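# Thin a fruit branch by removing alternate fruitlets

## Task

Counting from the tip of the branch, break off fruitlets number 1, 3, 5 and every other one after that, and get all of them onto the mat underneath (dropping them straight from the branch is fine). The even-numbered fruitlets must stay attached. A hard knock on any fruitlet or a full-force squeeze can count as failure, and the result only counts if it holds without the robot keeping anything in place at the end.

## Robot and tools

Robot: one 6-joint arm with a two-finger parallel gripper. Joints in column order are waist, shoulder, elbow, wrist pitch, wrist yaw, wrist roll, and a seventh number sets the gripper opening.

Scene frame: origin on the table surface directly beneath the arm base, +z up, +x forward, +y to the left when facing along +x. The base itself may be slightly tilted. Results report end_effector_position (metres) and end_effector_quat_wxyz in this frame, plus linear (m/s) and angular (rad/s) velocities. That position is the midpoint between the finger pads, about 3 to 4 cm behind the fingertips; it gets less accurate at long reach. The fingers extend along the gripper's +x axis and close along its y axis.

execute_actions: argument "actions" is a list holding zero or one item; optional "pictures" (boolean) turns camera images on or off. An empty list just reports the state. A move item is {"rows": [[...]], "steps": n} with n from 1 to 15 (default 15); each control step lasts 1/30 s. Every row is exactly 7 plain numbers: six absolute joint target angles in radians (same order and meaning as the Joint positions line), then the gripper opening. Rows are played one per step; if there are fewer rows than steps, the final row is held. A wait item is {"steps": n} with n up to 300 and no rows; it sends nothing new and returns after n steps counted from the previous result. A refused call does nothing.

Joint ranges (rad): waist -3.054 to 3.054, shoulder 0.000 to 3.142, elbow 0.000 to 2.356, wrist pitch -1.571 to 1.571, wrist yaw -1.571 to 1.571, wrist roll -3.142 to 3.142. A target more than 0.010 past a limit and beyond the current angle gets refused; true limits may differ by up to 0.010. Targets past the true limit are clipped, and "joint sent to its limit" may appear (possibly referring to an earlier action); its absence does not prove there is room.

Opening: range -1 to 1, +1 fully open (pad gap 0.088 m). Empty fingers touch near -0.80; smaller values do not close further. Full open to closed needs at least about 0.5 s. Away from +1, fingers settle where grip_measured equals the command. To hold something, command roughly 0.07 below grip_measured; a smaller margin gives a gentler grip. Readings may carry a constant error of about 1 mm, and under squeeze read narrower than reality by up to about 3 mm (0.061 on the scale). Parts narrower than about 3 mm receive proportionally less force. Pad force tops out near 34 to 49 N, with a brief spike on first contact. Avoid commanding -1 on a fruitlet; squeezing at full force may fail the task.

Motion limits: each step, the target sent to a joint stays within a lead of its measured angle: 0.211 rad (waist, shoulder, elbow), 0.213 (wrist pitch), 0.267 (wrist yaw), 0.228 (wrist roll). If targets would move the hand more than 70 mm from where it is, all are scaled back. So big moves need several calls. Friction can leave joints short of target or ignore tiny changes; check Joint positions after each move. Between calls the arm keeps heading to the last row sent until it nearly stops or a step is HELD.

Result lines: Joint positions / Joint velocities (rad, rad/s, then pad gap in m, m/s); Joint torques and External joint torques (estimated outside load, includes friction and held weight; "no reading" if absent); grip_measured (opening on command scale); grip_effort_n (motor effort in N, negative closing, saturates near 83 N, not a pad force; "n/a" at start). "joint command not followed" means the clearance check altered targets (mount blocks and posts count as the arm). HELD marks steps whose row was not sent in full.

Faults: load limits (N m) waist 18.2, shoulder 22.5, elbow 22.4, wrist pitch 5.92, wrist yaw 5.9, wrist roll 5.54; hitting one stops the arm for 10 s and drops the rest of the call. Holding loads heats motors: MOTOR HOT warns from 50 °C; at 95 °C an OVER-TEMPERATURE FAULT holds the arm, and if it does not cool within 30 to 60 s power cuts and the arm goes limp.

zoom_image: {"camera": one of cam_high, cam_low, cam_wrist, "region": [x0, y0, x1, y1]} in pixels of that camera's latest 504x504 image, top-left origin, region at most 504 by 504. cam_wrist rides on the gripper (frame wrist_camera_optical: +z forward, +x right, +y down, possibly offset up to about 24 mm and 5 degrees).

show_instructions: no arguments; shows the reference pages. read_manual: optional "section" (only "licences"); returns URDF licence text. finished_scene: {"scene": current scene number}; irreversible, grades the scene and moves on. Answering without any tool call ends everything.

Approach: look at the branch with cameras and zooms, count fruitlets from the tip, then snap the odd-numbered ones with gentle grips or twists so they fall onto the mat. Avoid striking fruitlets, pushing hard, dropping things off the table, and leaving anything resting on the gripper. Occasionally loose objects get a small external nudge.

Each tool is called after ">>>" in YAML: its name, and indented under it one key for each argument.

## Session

>>> execute_actions:
  actions: []

>>> show_instructions:

Scene clock: 0.00 s of 4200.00 s.
end_effector_position=(+0.2314, -0.1137, +0.1306) grip_measured=+0.562 grip_effort_n=n/a end_effector_quat_wxyz=(+0.461, +0.536, +0.463, -0.535) end_effector_velocity=(-0.003, +0.002, +0.001) end_effector_angular_velocity=(+0.005, +0.013, -0.004)
Joint positions: [-0.658  2.355  0.996 -0.724 -0.607  0.939  0.067]
Joint velocities: [-0.002 -0.002  0.002 -0.022  0.007 -0.007 -0.   ]
Joint torques (N m, as the arm reports them, + toward a larger angle): no reading
External joint torques (N m, as the arm's controller estimates them; a push from outside toward a larger angle lowers the number): no reading
Motor temperatures (°C, as the motors report them): [35 29 29 25 26 26]
Heat: hottest waist 35 °C (+0.0 °C/min).

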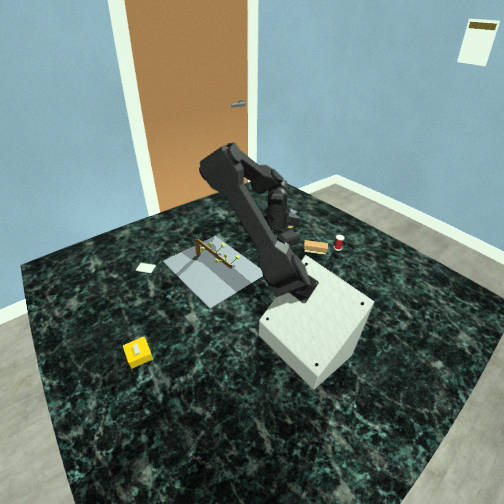

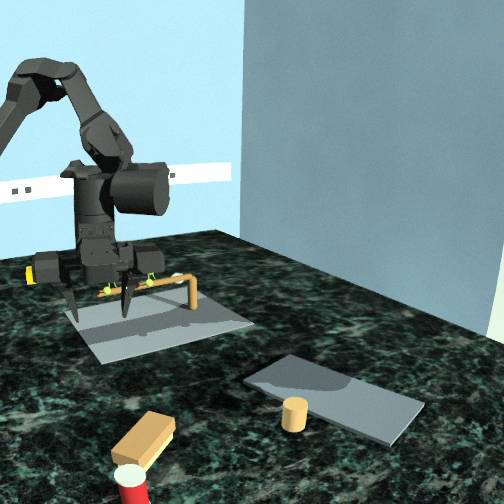

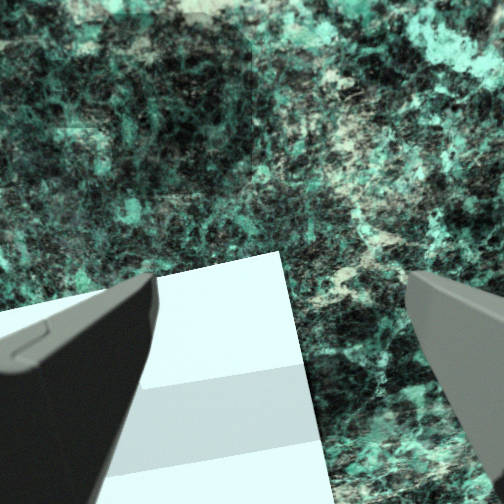

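Reference images for this scene: manual page 1, manual page 2, manual page 3, manual page 4.

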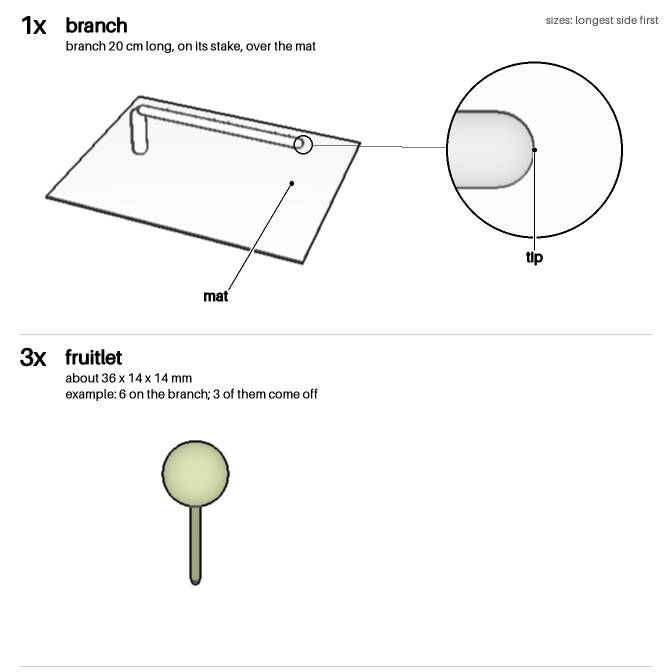

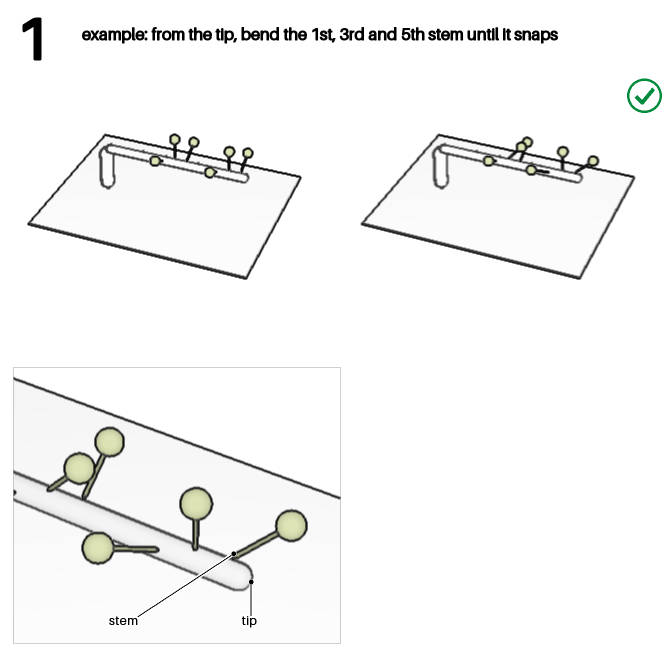

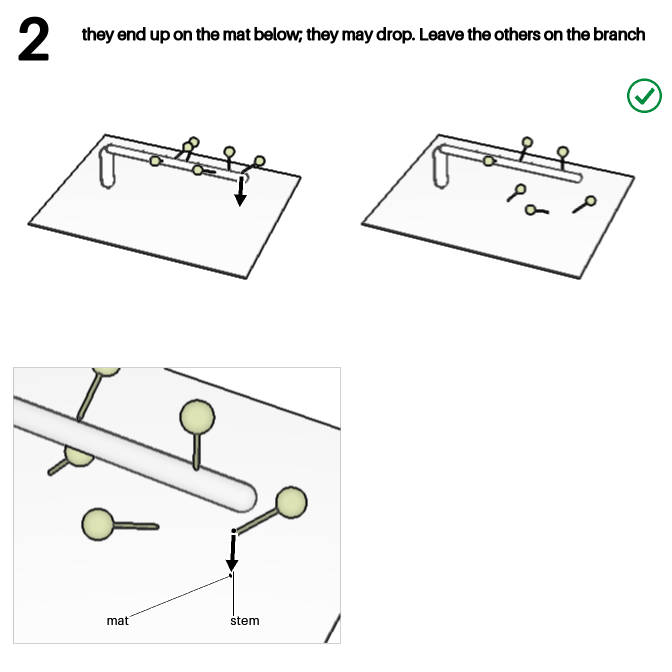

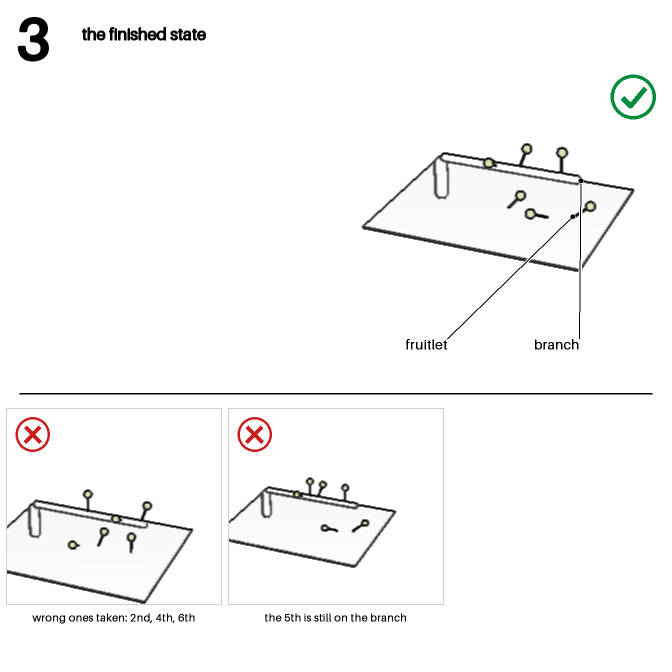

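>>> execute_actions:
  actions:
    - {"rows":[[-0.65,2.25,1.05,-0.85,-0.63,0.8,0.0],[-0.63,2.15,1.1,-0.95,-0.65,0.65,-0.3],[-0.6,2.05,1.15,-1.05,-0.68,0.5,-0.5],[-0.57,1.97,1.2,-1.15,-0.7,0.35,-0.7],[-0.52,1.92,1.24,-1.22,-0.71,0.25,-0.8],[-0.47,1.88,1.28,-1.28,-0.72,0.15,-0.8],[-0.42,1.85,1.31,-1.32,-0.73,0.1,-0.8],[-0.38,1.83,1.34,-1.35,-0.735,0.05,-0.8],[-0.34,1.81,1.36,-1.38,-0.738,0.0,-0.8],[-0.30,1.79,1.383,-1.404,-0.738,0.0,-0.8]],"steps":15}

Scene clock: 10.67 s of 4200.00 s.
end_effector_position=(+0.3105, +0.0790, +0.2356) grip_measured=-0.778 grip_effort_n=-14.7 end_effector_quat_wxyz=(+0.667, +0.247, +0.657, -0.248) end_effector_velocity=(-0.089, +0.484, +0.148) end_effector_angular_velocity=(+0.030, +0.197, +2.513)
Joint positions: [-0.348  1.88   1.339 -1.295 -0.726  0.315  0.001]
Joint velocities: [ 0.642 -1.038  0.452 -1.194 -0.154 -1.853 -0.013]
Joint torques (N m, as the arm reports them, + toward a larger angle): [-5.07 -4.9   4.96  0.02  0.   -0.25]
External joint torques (N m, as the arm's controller estimates them; a push from outside toward a larger angle lowers the number): [ 1.17 -1.28  1.13 -0.25 -0.11 -0.28]
Motor temperatures (°C, as the motors report them): [35 30 30 25 26 26]
Heat: hottest waist 35 °C (+0.0 °C/min).
Steps of this call (steps 1 to 90: nothing new was sent; then 7.17 s passed at rest; steps 91 to 105: all 15 steps of this action). Readings (joint positions):
91: [-0.658 2.342 1.004 -0.753 -0.608 0.906]
92: [-0.655 2.317 1.016 -0.807 -0.612 0.851]
94: [-0.638 2.250 1.052 -0.900 -0.637 0.763]
98: [-0.551 2.112 1.186 -1.027 -0.681 0.618]
105: the state above

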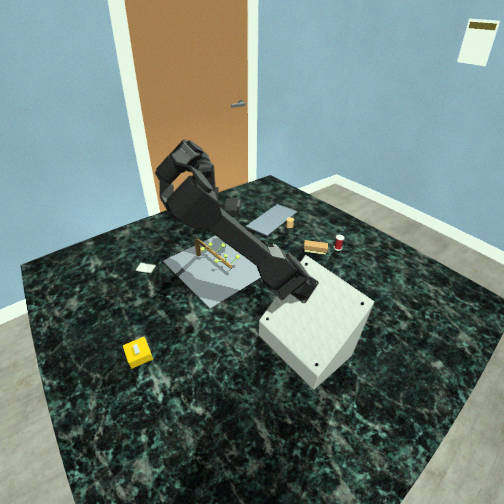

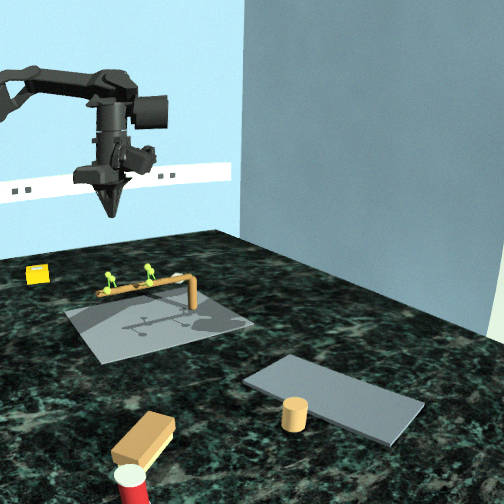

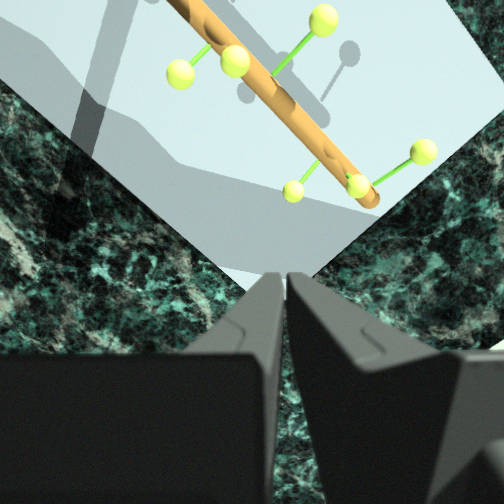

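>>> execute_actions:
  actions:
    - {"rows":[[-0.33,1.82,1.36,-1.37,-0.735,0.0,-0.8],[-0.34,1.80,1.37,-1.39,-0.735,-0.2,-0.8],[-0.35,1.79,1.375,-1.40,-0.73,-0.42,-0.8]],"steps":15}

Scene clock: 16.10 s of 4200.00 s.
end_effector_position=(+0.3011, +0.1072, +0.2593) grip_measured=-0.797 grip_effort_n=-15.1 end_effector_quat_wxyz=(+0.718, -0.010, +0.696, +0.005) end_effector_velocity=(-0.002, -0.001, +0.000) end_effector_angular_velocity=(-0.007, +0.007, +0.074)
Joint positions: [-0.348  1.794  1.379 -1.397 -0.733 -0.407  0.   ]
Joint velocities: [-0.002 -0.002 -0.002 -0.007  0.007 -0.081  0.   ]
Joint torques (N m, as the arm reports them, + toward a larger angle): [-4.5  -4.48  4.09  0.01  0.06 -0.27]
External joint torques (N m, as the arm's controller estimates them; a push from outside toward a larger angle lowers the number): [ 0.68 -0.55 -0.2  -0.29  0.09 -0.27]
Motor temperatures (°C, as the motors report them): [35 30 30 25 26 26]
Heat: hottest waist 35 °C (+0.0 °C/min).
Steps of this call (steps 1 to 30: the robot went on to your last target; steps 31 to 90: nothing new was sent; then 1.93 s passed at rest; steps 91 to 105: all 15 steps of this action). Readings (joint positions):
91: [-0.305 1.793 1.380 -1.399 -0.738 0.007]
92: [-0.310 1.794 1.379 -1.396 -0.738 -0.043]
94: [-0.328 1.794 1.379 -1.395 -0.736 -0.167]
98: [-0.347 1.794 1.379 -1.397 -0.734 -0.346]
105: the state above

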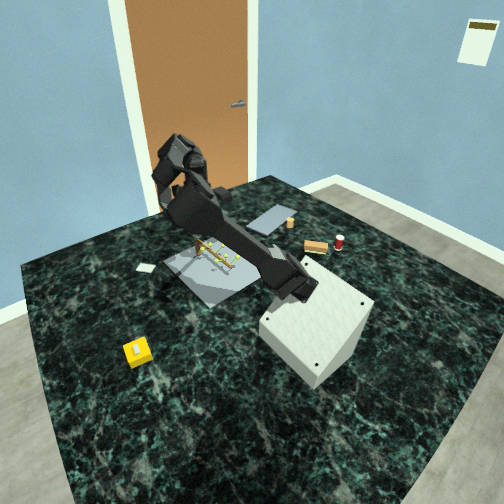

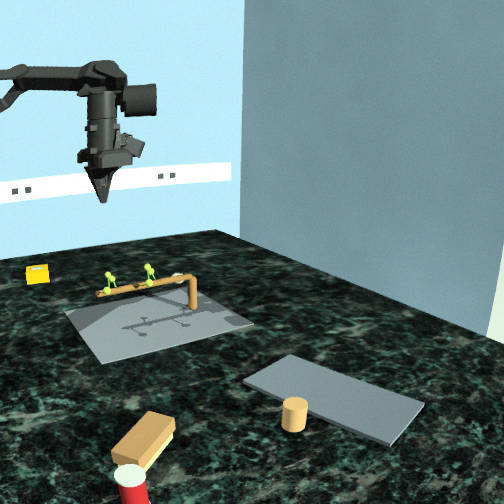

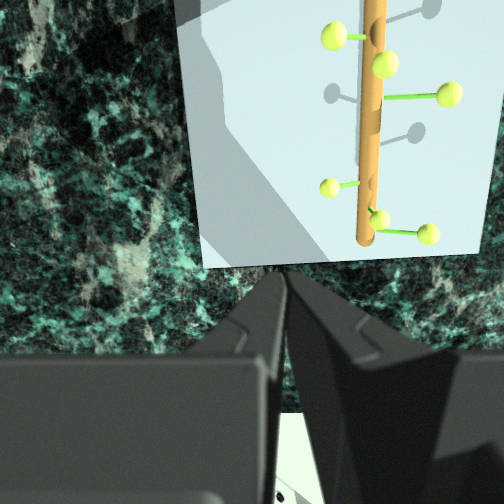

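>>> zoom_image:
  camera: "cam_high"
  region: [170, 225, 260, 290]

>>> zoom_image:
  camera: "cam_low"
  region: [85, 250, 215, 320]

Region (170, 225, 260, 290) of cam_high's 504x504 image, scaled by 5.600, with more detail than that image has.

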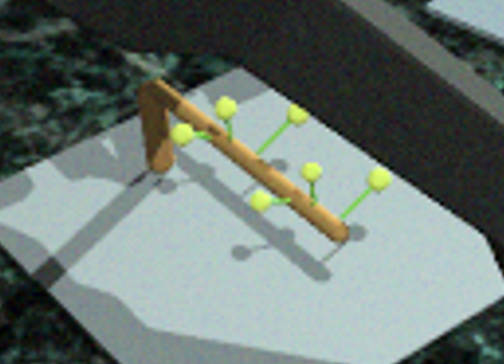

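Region (85, 250, 215, 320) of cam_low's 504x504 image, scaled by 3.877, with more detail than that image has; it fills the top 271 rows of this view, and the rest is white.

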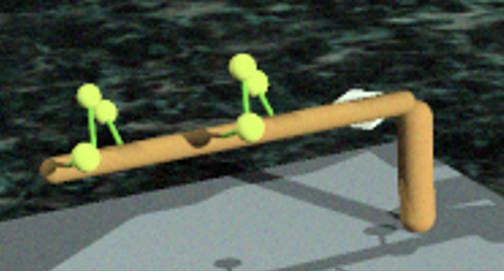

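>>> execute_actions:
  actions:
    - {"rows":[[-0.36,1.81,1.28,-1.30,-0.73,-0.43,-0.8],[-0.37,1.84,1.18,-1.19,-0.725,-0.44,-0.8],[-0.38,1.87,1.06,-1.07,-0.72,-0.45,-0.8],[-0.386,1.889,0.97,-0.97,-0.714,-0.45,-0.8],[-0.39,1.893,0.92,-0.922,-0.714,-0.45,-0.8]],"steps":15}

Scene clock: 103.57 s of 4200.00 s.
end_effector_position=(+0.2563, +0.0200, +0.1669) grip_measured=-0.797 grip_effort_n=-15.1 end_effector_quat_wxyz=(+0.706, +0.006, +0.708, -0.008) end_effector_velocity=(-0.009, -0.006, -0.010) end_effector_angular_velocity=(+0.006, -0.010, +0.004)
Joint positions: [-0.387  1.892  0.936 -0.932 -0.712 -0.443  0.   ]
Joint velocities: [-0.007 -0.002 -0.066  0.066 -0.007 -0.007  0.   ]
Joint torques (N m, as the arm reports them, + toward a larger angle): [-4.14 -4.04  3.18  0.22 -0.13 -0.27]
External joint torques (N m, as the arm's controller estimates them; a push from outside toward a larger angle lowers the number): [ 0.61 -0.09 -0.7   0.   -0.11 -0.27]
Motor temperatures (°C, as the motors report them): [38 30 30 25 26 26]
Heat: hottest waist 38 °C (+1.0 °C/min).
Steps of this call (steps 1 to 15: the robot went on to your last target; steps 16 to 90: nothing new was sent; then 83.97 s passed at rest; steps 91 to 105: all 15 steps of this action). Readings (joint positions):
91: [-0.349 1.794 1.363 -1.374 -0.733 -0.416]
92: [-0.351 1.794 1.325 -1.323 -0.734 -0.422]
94: [-0.364 1.812 1.231 -1.210 -0.732 -0.432]
98: [-0.386 1.881 1.018 -1.014 -0.713 -0.439]
105: the state above

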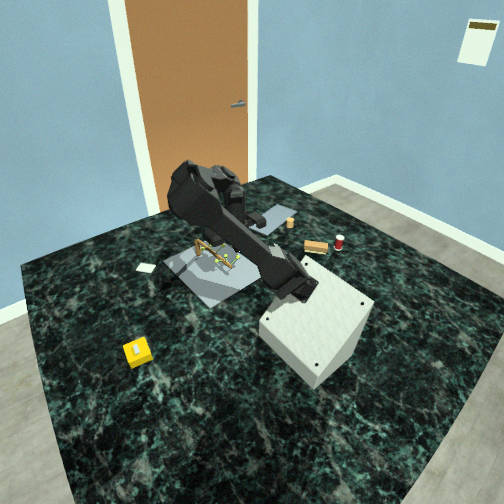

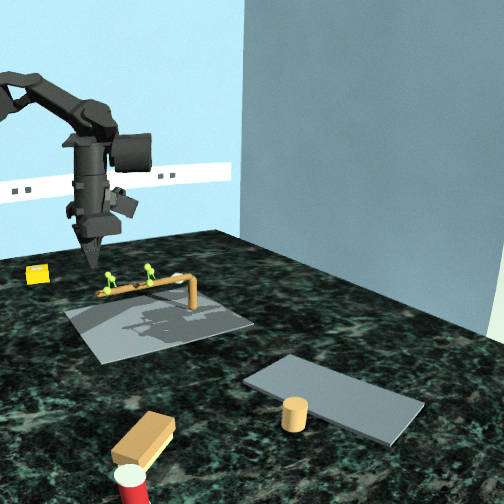

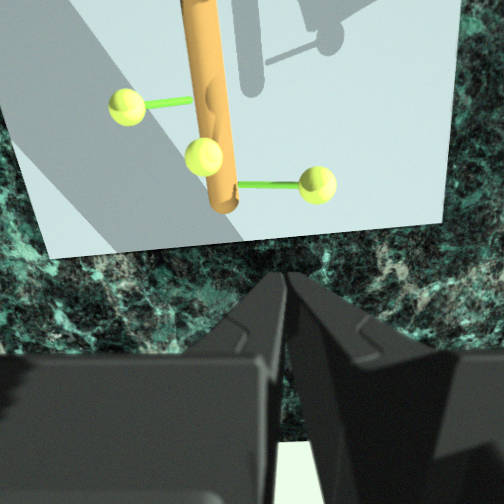

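>>> execute_actions:
  actions:
    - {"rows":[[-0.37,1.905,0.92,-0.89,-0.72,-0.43,-0.8],[-0.35,1.92,0.90,-0.84,-0.725,-0.40,-0.8],[-0.33,1.935,0.88,-0.78,-0.73,-0.38,-0.8],[-0.31,1.95,0.86,-0.73,-0.735,-0.35,-0.8],[-0.29,1.965,0.845,-0.69,-0.74,-0.33,-0.8],[-0.28,1.978,0.835,-0.66,-0.743,-0.32,-0.8]],"steps":15}

Scene clock: 122.90 s of 4200.00 s.
end_effector_position=(+0.2597, +0.0132, +0.1195) grip_measured=-0.797 grip_effort_n=-15.1 end_effector_quat_wxyz=(+0.708, -0.003, +0.706, -0.000) end_effector_velocity=(+0.001, +0.000, +0.001) end_effector_angular_velocity=(+0.005, -0.009, -0.004)
Joint positions: [-0.284  1.968  0.842 -0.666 -0.74  -0.329  0.   ]
Joint velocities: [-0.002 -0.002 -0.002  0.007 -0.007  0.007  0.   ]
Joint torques (N m, as the arm reports them, + toward a larger angle): [-3.82 -3.3   2.89  0.26 -0.14  0.22]
External joint torques (N m, as the arm's controller estimates them; a push from outside toward a larger angle lowers the number): [ 1.03  1.01 -0.42  0.02 -0.11  0.22]
Motor temperatures (°C, as the motors report them): [38 30 30 25 26 26]
Heat: hottest waist 38 °C (+1.0 °C/min).
Steps of this call (steps 1 to 15: the robot went on to your last target; steps 16 to 90: nothing new was sent; then 15.83 s passed at rest; steps 91 to 105: all 15 steps of this action). Readings (joint positions):
91: [-0.386 1.892 0.927 -0.917 -0.712 -0.444]
92: [-0.381 1.894 0.923 -0.897 -0.715 -0.437]
94: [-0.358 1.908 0.906 -0.825 -0.723 -0.406]
98: [-0.297 1.955 0.858 -0.710 -0.734 -0.348]
105: the state above

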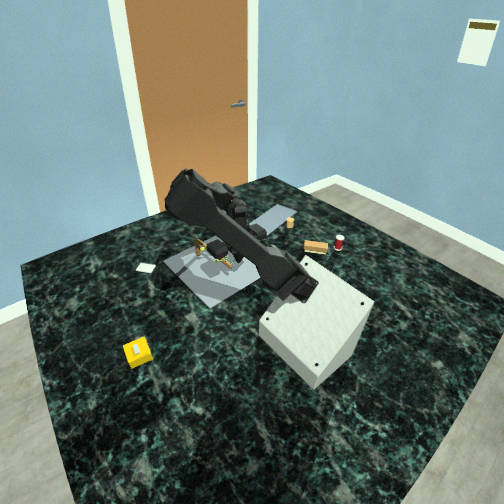

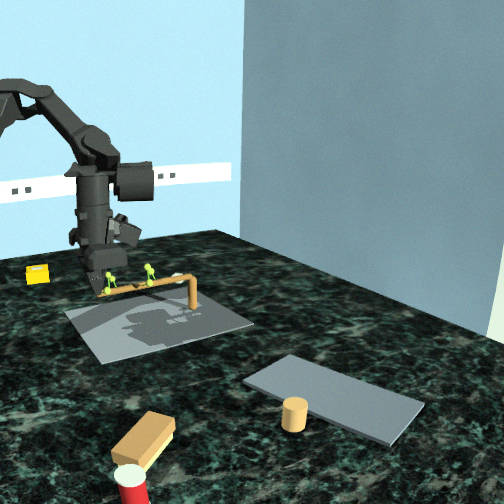

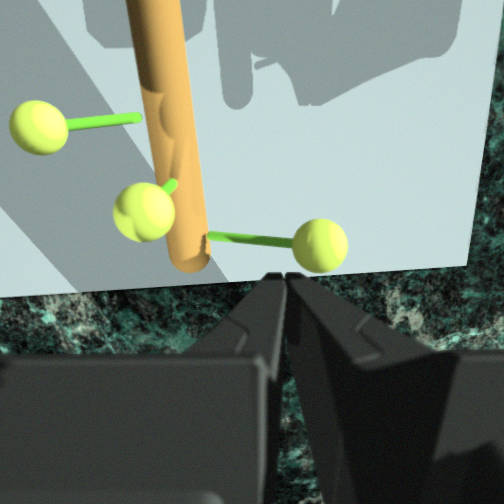

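>>> execute_actions:
  actions:
    - {"rows":[[-0.281,1.985,0.852,-0.670,-0.742,-0.32,-0.8],[-0.278,1.993,0.866,-0.673,-0.742,-0.32,-0.8],[-0.276,2.001,0.880,-0.677,-0.743,-0.31,-0.8],[-0.273,2.010,0.895,-0.681,-0.743,-0.31,-0.8],[-0.271,2.018,0.909,-0.685,-0.744,-0.30,-0.8],[-0.268,2.027,0.924,-0.689,-0.744,-0.30,-0.8],[-0.266,2.035,0.938,-0.692,-0.745,-0.30,-0.8],[-0.263,2.044,0.953,-0.696,-0.745,-0.29,-0.8],[-0.261,2.052,0.967,-0.700,-0.746,-0.29,-0.8],[-0.258,2.061,0.982,-0.704,-0.746,-0.29,-0.8],[-0.256,2.069,0.996,-0.707,-0.747,-0.28,-0.8],[-0.253,2.078,1.010,-0.711,-0.747,-0.28,-0.8],[-0.251,2.086,1.025,-0.714,-0.748,-0.27,-0.8],[-0.248,2.094,1.039,-0.718,-0.749,-0.27,-0.8],[-0.246,2.096,1.045,-0.718,-0.749,-0.27,-0.8]],"steps":15}

>>> execute_actions:
  actions:
    - {"steps":10}

Scene clock: 135.23 s of 4200.00 s.
end_effector_position=(+0.2983, +0.0121, +0.1190) grip_measured=-0.797 grip_effort_n=-15.1 end_effector_quat_wxyz=(+0.708, +0.000, +0.707, -0.004) end_effector_velocity=(+0.086, +0.005, -0.002) end_effector_angular_velocity=(+0.004, -0.014, +0.054)
Joint positions: [-0.255  2.069  1.009 -0.708 -0.745 -0.283  0.   ]
Joint velocities: [ 0.071  0.198  0.359 -0.081 -0.022  0.051  0.   ]
Joint torques (N m, as the arm reports them, + toward a larger angle): [-4.43 -3.99  4.28 -0.11 -0.16  0.23]
External joint torques (N m, as the arm's controller estimates them; a push from outside toward a larger angle lowers the number): [ 1.1   1.21  0.93 -0.26 -0.13  0.23]
Motor temperatures (°C, as the motors report them): [37 30 30 25 26 26]
Heat: hottest waist 37 °C (-1.0 °C/min).
Steps of this call (steps 1 to 15: the robot went on to your last target; steps 16 to 90: nothing new was sent; then 8.83 s passed at rest; steps 91 to 105: all 15 steps of this action). Readings (joint positions):
91: [-0.283 1.969 0.842 -0.662 -0.740 -0.326]
92: [-0.283 1.972 0.845 -0.664 -0.740 -0.326]
94: [-0.281 1.984 0.858 -0.671 -0.740 -0.322]
98: [-0.272 2.014 0.909 -0.685 -0.741 -0.308]
105: the state above

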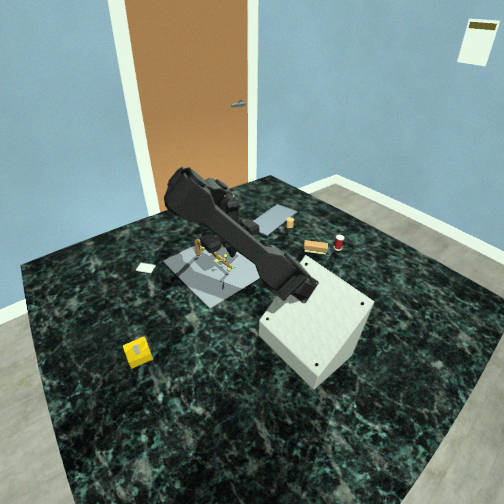

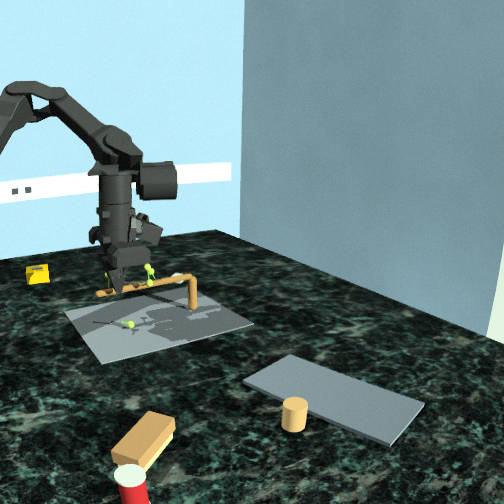

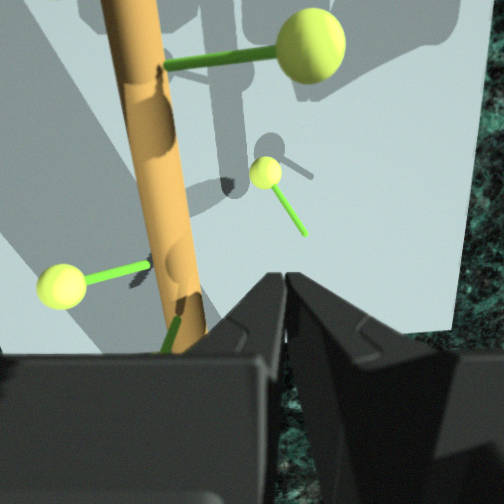

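Scene clock: 135.57 s of 4200.00 s.
end_effector_position=(+0.3050, +0.0127, +0.1189) grip_measured=-0.797 grip_effort_n=-15.1 end_effector_quat_wxyz=(+0.708, -0.000, +0.706, -0.003) end_effector_velocity=(-0.003, +0.000, -0.001) end_effector_angular_velocity=(+0.013, +0.015, -0.013)
Joint positions: [-0.249  2.084  1.037 -0.715 -0.746 -0.276  0.   ]
Joint velocities: [-0.002  0.007  0.002 -0.022 -0.007 -0.007  0.   ]
Joint torques (N m, as the arm reports them, + toward a larger angle): [-4.5  -3.94  4.45 -0.02 -0.14  0.22]
External joint torques (N m, as the arm's controller estimates them; a push from outside toward a larger angle lowers the number): [ 1.18  1.29  0.97 -0.26 -0.12  0.22]
Motor temperatures (°C, as the motors report them): [37 30 30 25 26 26]
Heat: hottest waist 37 °C (-1.0 °C/min).
Steps of this call (steps 1 to 10: the robot went on to your last target). Readings (joint positions):
1: [-0.253 2.074 1.018 -0.709 -0.745 -0.281]
2: [-0.251 2.077 1.025 -0.710 -0.745 -0.280]
4: [-0.250 2.080 1.033 -0.713 -0.746 -0.278]
8: [-0.249 2.084 1.037 -0.715 -0.746 -0.277]
10: the state above

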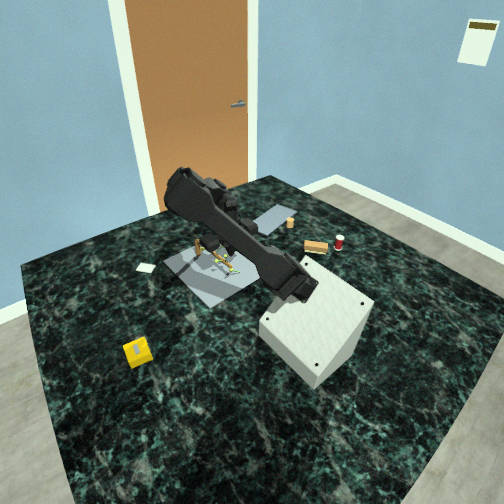

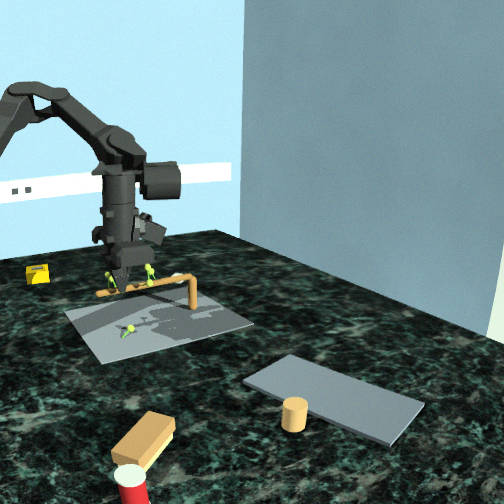

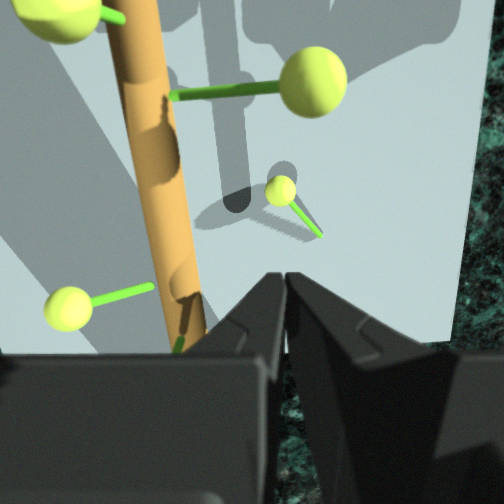

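>>> execute_actions:
  actions:
    - {"rows":[[-0.28,2.06,1.07,-0.80,-0.74,-0.32,-0.8],[-0.31,2.03,1.10,-0.89,-0.73,-0.37,-0.8],[-0.35,2.00,1.14,-0.98,-0.72,-0.43,-0.8],[-0.38,1.97,1.18,-1.07,-0.715,-0.48,-0.8],[-0.36,1.93,1.20,-1.12,-0.69,-0.45,-0.8],[-0.30,1.89,1.19,-1.11,-0.64,-0.38,-0.8],[-0.22,1.85,1.17,-1.09,-0.57,-0.28,-0.8],[-0.14,1.80,1.155,-1.07,-0.50,-0.18,-0.8],[-0.06,1.76,1.14,-1.05,-0.43,-0.08,-0.8],[0.02,1.72,1.12,-1.03,-0.36,0.03,-0.8],[0.08,1.68,1.105,-1.0,-0.30,0.12,-0.8],[0.13,1.65,1.09,-0.98,-0.26,0.19,-0.8],[0.155,1.635,1.085,-0.97,-0.24,0.22,-0.8]],"steps":15}

>>> execute_actions:
  actions:
    - {"steps":12}

Scene clock: 188.17 s of 4200.00 s.
end_effector_position=(+0.2816, +0.1135, +0.1590) grip_measured=-0.797 grip_effort_n=-15.1 end_effector_quat_wxyz=(+0.677, -0.173, +0.699, -0.151) end_effector_velocity=(-0.082, +0.197, -0.112) end_effector_angular_velocity=(-0.512, -0.196, -0.016)
Joint positions: [ 0.095  1.673  1.112 -0.989 -0.307  0.099  0.   ]
Joint velocities: [ 1.057 -0.452 -0.168  0.154  0.549  1.253  0.   ]
Joint torques (N m, as the arm reports them, + toward a larger angle): [-6.21 -4.67  2.52  0.16  0.75  0.3 ]
External joint torques (N m, as the arm's controller estimates them; a push from outside toward a larger angle lowers the number): [ 0.97 -0.84 -0.48  0.    0.12  0.17]
Motor temperatures (°C, as the motors report them): [38 30 31 25 26 26]
Heat: hottest waist 38 °C (+0.0 °C/min).
Steps of this call (steps 1 to 30: the robot went on to your last target; steps 31 to 90: nothing new was sent; then 49.10 s passed at rest; steps 91 to 105: all 15 steps of this action). Readings (joint positions):
91: [-0.251 2.085 1.044 -0.735 -0.746 -0.280]
92: [-0.259 2.081 1.055 -0.778 -0.744 -0.301]
94: [-0.297 2.056 1.090 -0.896 -0.731 -0.372]
98: [-0.298 1.916 1.154 -1.030 -0.613 -0.318]
105: the state above

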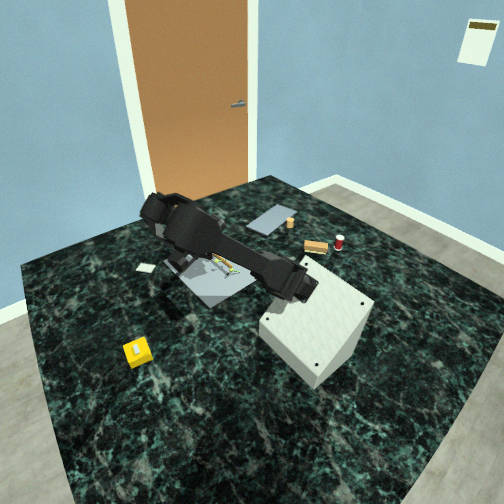

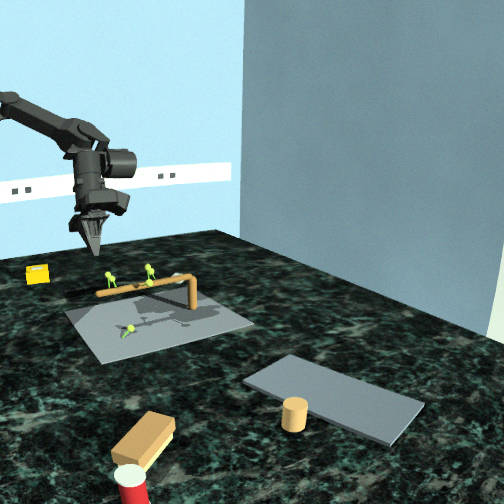

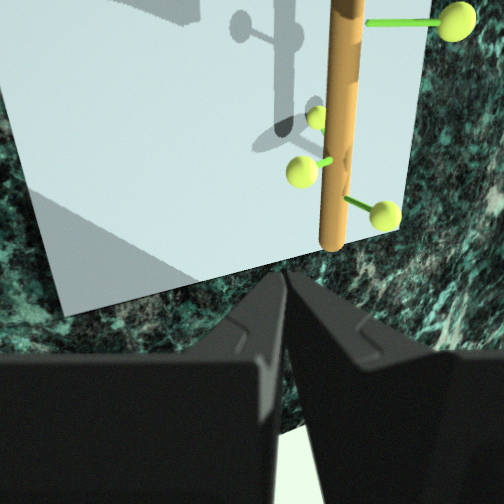

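Scene clock: 188.57 s of 4200.00 s.
end_effector_position=(+0.2767, +0.1182, +0.1545) grip_measured=-0.797 grip_effort_n=-15.1 end_effector_quat_wxyz=(+0.683, -0.178, +0.684, -0.187) end_effector_velocity=(-0.004, +0.007, -0.001) end_effector_angular_velocity=(+0.009, +0.004, +0.010)
Joint positions: [ 0.151  1.646  1.092 -0.973 -0.244  0.211  0.   ]
Joint velocities: [ 0.017 -0.017 -0.002 -0.007 -0.007  0.007  0.   ]
Joint torques (N m, as the arm reports them, + toward a larger angle): [-3.78 -6.01  3.    0.1   0.48  0.24]
External joint torques (N m, as the arm's controller estimates them; a push from outside toward a larger angle lowers the number): [ 0.86 -1.06 -0.52  0.03  0.14  0.21]
Motor temperatures (°C, as the motors report them): [38 30 31 25 26 26]
Heat: hottest waist 38 °C (+0.0 °C/min).
Steps of this call (steps 1 to 12: the robot went on to your last target). Readings (joint positions):
1: [0.122 1.662 1.107 -0.985 -0.292 0.131]
2: [0.138 1.655 1.103 -0.981 -0.278 0.155]
4: [0.146 1.651 1.097 -0.977 -0.260 0.183]
8: [0.148 1.649 1.092 -0.974 -0.246 0.206]
12: the state above

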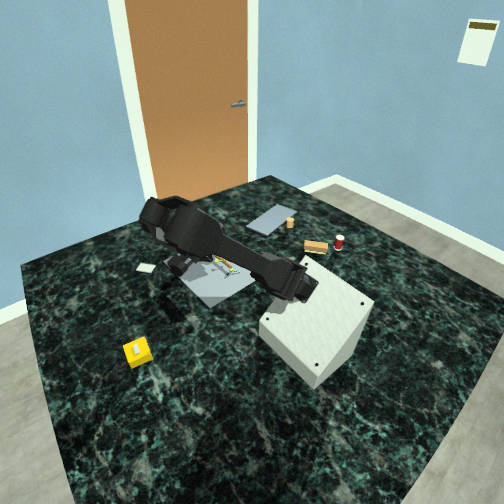

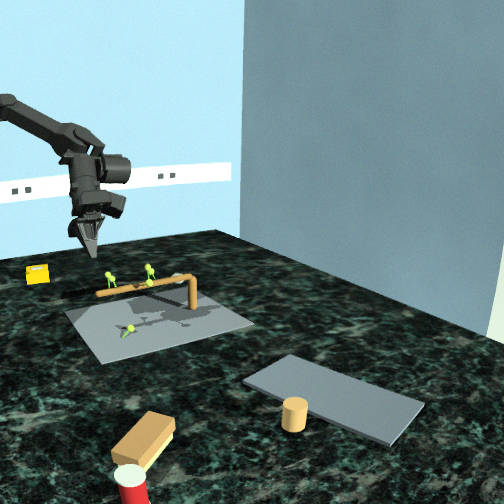

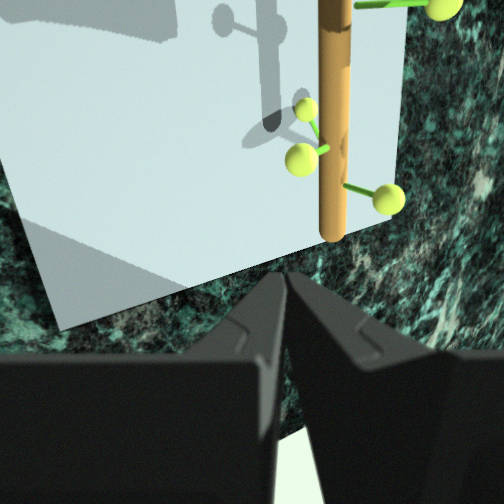

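>>> execute_actions:
  actions:
    - {"rows":[[0.16,1.66,1.07,-0.93,-0.24,0.22,-0.8],[0.168,1.68,1.04,-0.88,-0.24,0.23,-0.8],[0.175,1.70,1.015,-0.835,-0.24,0.23,-0.8],[0.182,1.72,0.99,-0.79,-0.24,0.24,-0.8],[0.188,1.74,0.965,-0.745,-0.238,0.245,-0.8],[0.192,1.758,0.942,-0.703,-0.238,0.25,-0.8]],"steps":15}

Scene clock: 206.40 s of 4200.00 s.
end_effector_position=(+0.2772, +0.0843, +0.1041) grip_measured=-0.797 grip_effort_n=-15.1 end_effector_quat_wxyz=(+0.684, -0.182, +0.682, -0.183) end_effector_velocity=(+0.001, +0.004, -0.000) end_effector_angular_velocity=(+0.024, -0.009, -0.002)
Joint positions: [ 0.189  1.749  0.948 -0.709 -0.241  0.243  0.   ]
Joint velocities: [-0.002 -0.007 -0.002  0.007 -0.022  0.007  0.   ]
Joint torques (N m, as the arm reports them, + toward a larger angle): [-3.79 -4.04  2.55  0.02  0.45  0.26]
External joint torques (N m, as the arm's controller estimates them; a push from outside toward a larger angle lowers the number): [ 0.96  0.99 -0.2  -0.02  0.1   0.23]
Motor temperatures (°C, as the motors report them): [38 31 30 25 26 26]
Heat: hottest waist 38 °C (+0.0 °C/min).
Steps of this call (steps 1 to 30: the robot went on to your last target; steps 31 to 90: nothing new was sent; then 14.33 s passed at rest; steps 91 to 105: all 15 steps of this action). Readings (joint positions):
91: [0.153 1.646 1.089 -0.963 -0.243 0.214]
92: [0.155 1.647 1.079 -0.940 -0.243 0.216]
94: [0.164 1.663 1.052 -0.875 -0.243 0.222]
98: [0.185 1.729 0.976 -0.756 -0.241 0.237]
105: the state above

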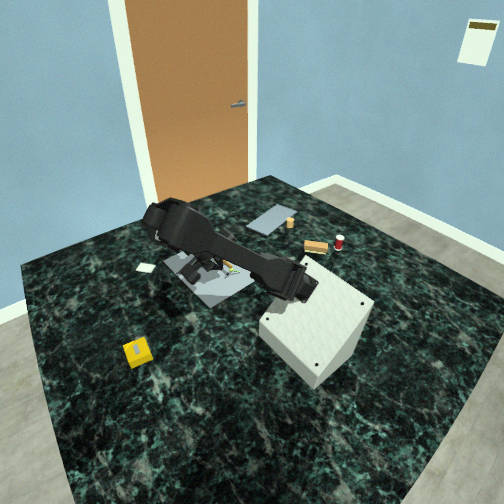

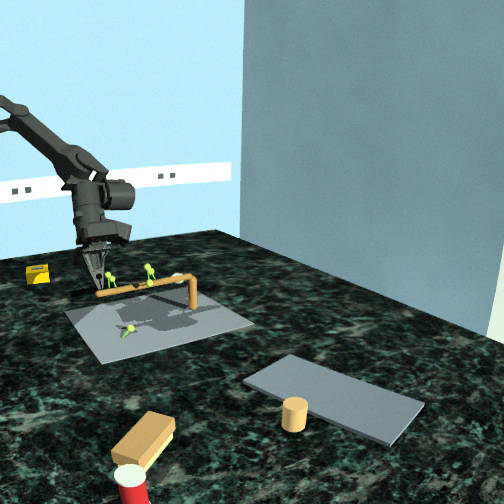

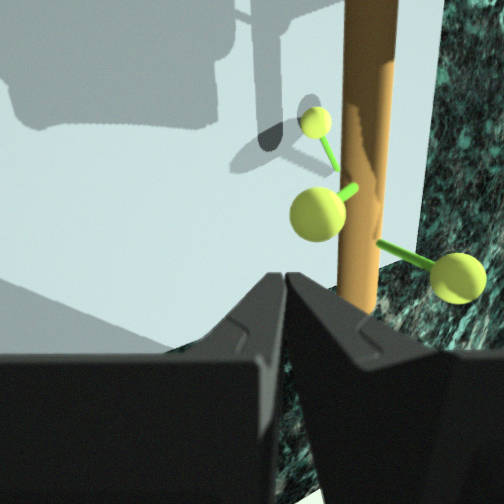

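>>> zoom_image:
  camera: "cam_low"
  region: [80, 250, 160, 305]

Region (80, 250, 160, 305) of cam_low's 504x504 image, scaled by 6.300, with more detail than that image has; it fills the top 346 rows of this view, and the rest is white.

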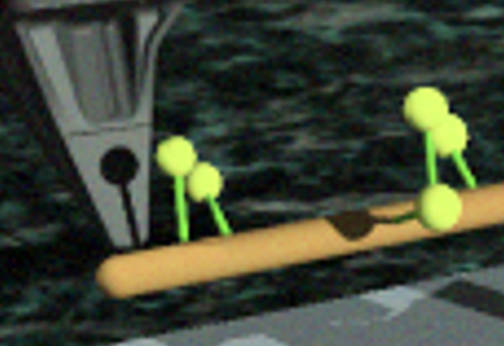

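>>> execute_actions:
  actions:
    - {"rows":[[0.175,1.735,0.958,-0.728,-0.24,0.25,-0.8],[0.166,1.73,0.966,-0.738,-0.24,0.25,-0.8],[0.166,1.74,0.972,-0.738,-0.24,0.25,-0.8],[0.164,1.755,0.985,-0.741,-0.24,0.245,-0.8],[0.161,1.77,1.003,-0.746,-0.24,0.245,-0.8],[0.158,1.786,1.023,-0.751,-0.24,0.24,-0.8],[0.155,1.802,1.043,-0.757,-0.24,0.24,-0.8],[0.151,1.818,1.063,-0.762,-0.24,0.235,-0.8],[0.148,1.834,1.083,-0.768,-0.24,0.23,-0.8],[0.145,1.849,1.103,-0.773,-0.24,0.23,-0.8],[0.142,1.865,1.123,-0.779,-0.24,0.225,-0.8],[0.139,1.880,1.143,-0.784,-0.24,0.22,-0.8],[0.136,1.896,1.163,-0.790,-0.24,0.22,-0.8],[0.133,1.912,1.183,-0.795,-0.24,0.215,-0.8],[0.130,1.928,1.203,-0.800,-0.24,0.21,-0.8]],"steps":15}

>>> execute_actions:
  actions:
    - {"steps":12}

Scene clock: 241.93 s of 4200.00 s.
end_effector_position=(+0.3214, +0.0848, +0.1135) grip_measured=-0.797 grip_effort_n=-15.1 end_effector_quat_wxyz=(+0.689, -0.172, +0.677, -0.194) end_effector_velocity=(+0.130, -0.013, -0.003) end_effector_angular_velocity=(-0.001, +0.023, +0.014)
Joint positions: [ 0.141  1.876  1.145 -0.784 -0.241  0.226  0.   ]
Joint velocities: [-0.095  0.466  0.584 -0.154 -0.007 -0.125  0.   ]
Joint torques (N m, as the arm reports them, + toward a larger angle): [-4.83 -4.41  4.21 -0.17  0.38 -0.22]
External joint torques (N m, as the arm's controller estimates them; a push from outside toward a larger angle lowers the number): [ 0.78  1.38  1.   -0.25  0.03 -0.25]
Motor temperatures (°C, as the motors report them): [37 30 30 25 26 26]
Heat: hottest waist 37 °C (-1.0 °C/min).
Steps of this call (steps 1 to 15: the robot went on to your last target; steps 16 to 90: nothing new was sent; then 32.03 s passed at rest; steps 91 to 105: all 15 steps of this action). Readings (joint positions):
91: [0.189 1.749 0.947 -0.707 -0.241 0.243]
92: [0.186 1.749 0.949 -0.715 -0.241 0.243]
94: [0.177 1.749 0.957 -0.728 -0.241 0.243]
98: [0.162 1.773 1.011 -0.747 -0.241 0.243]
105: the state above

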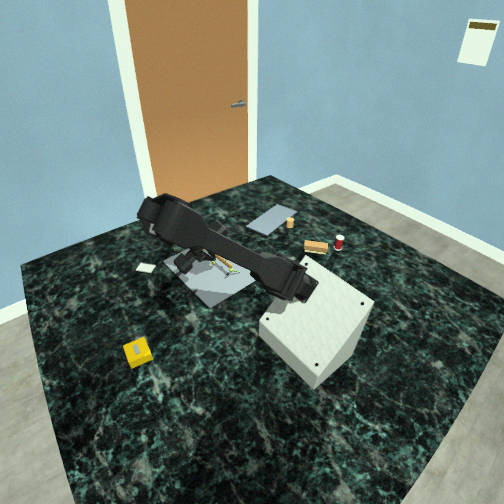

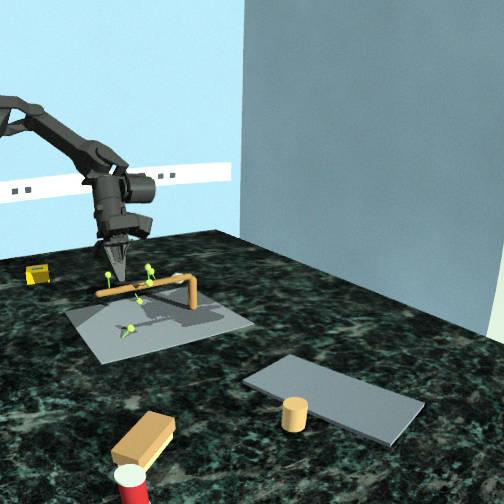

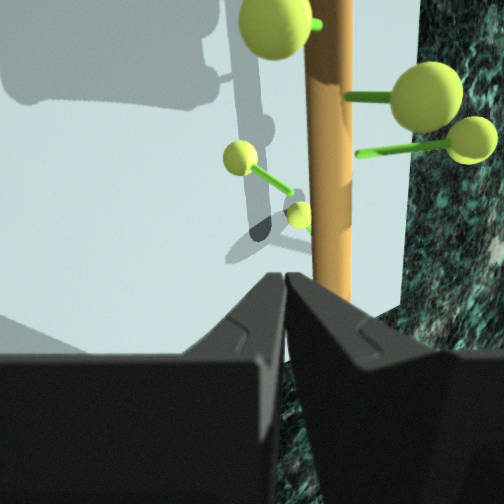

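Scene clock: 242.33 s of 4200.00 s.
end_effector_position=(+0.3328, +0.0837, +0.1135) grip_measured=-0.797 grip_effort_n=-15.1 end_effector_quat_wxyz=(+0.689, -0.172, +0.677, -0.194) end_effector_velocity=(-0.001, +0.000, -0.000) end_effector_angular_velocity=(+0.006, +0.008, -0.001)
Joint positions: [ 0.132  1.915  1.195 -0.797 -0.241  0.217  0.   ]
Joint velocities: [-0.002  0.002  0.002 -0.007 -0.007 -0.007  0.   ]
Joint torques (N m, as the arm reports them, + toward a larger angle): [-5.02 -4.51  4.21 -0.17  0.38 -0.23]
External joint torques (N m, as the arm's controller estimates them; a push from outside toward a larger angle lowers the number): [ 0.8   1.47  0.96 -0.26  0.03 -0.26]
Motor temperatures (°C, as the motors report them): [37 30 30 25 26 26]
Heat: hottest waist 37 °C (-1.0 °C/min).
Steps of this call (steps 1 to 12: the robot went on to your last target). Readings (joint positions):
1: [0.138 1.889 1.161 -0.786 -0.241 0.224]
2: [0.136 1.898 1.173 -0.787 -0.241 0.221]
4: [0.133 1.907 1.186 -0.793 -0.241 0.219]
8: [0.132 1.913 1.194 -0.796 -0.241 0.217]
12: the state above

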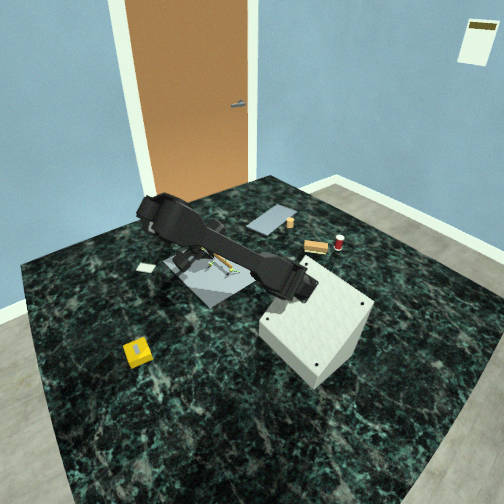

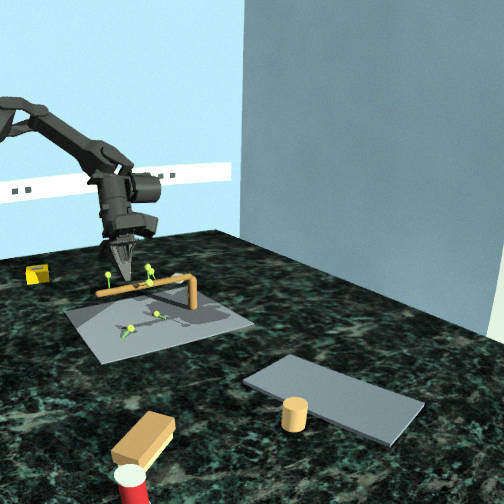

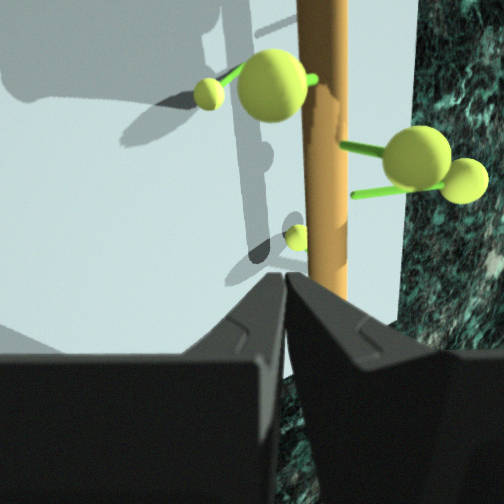

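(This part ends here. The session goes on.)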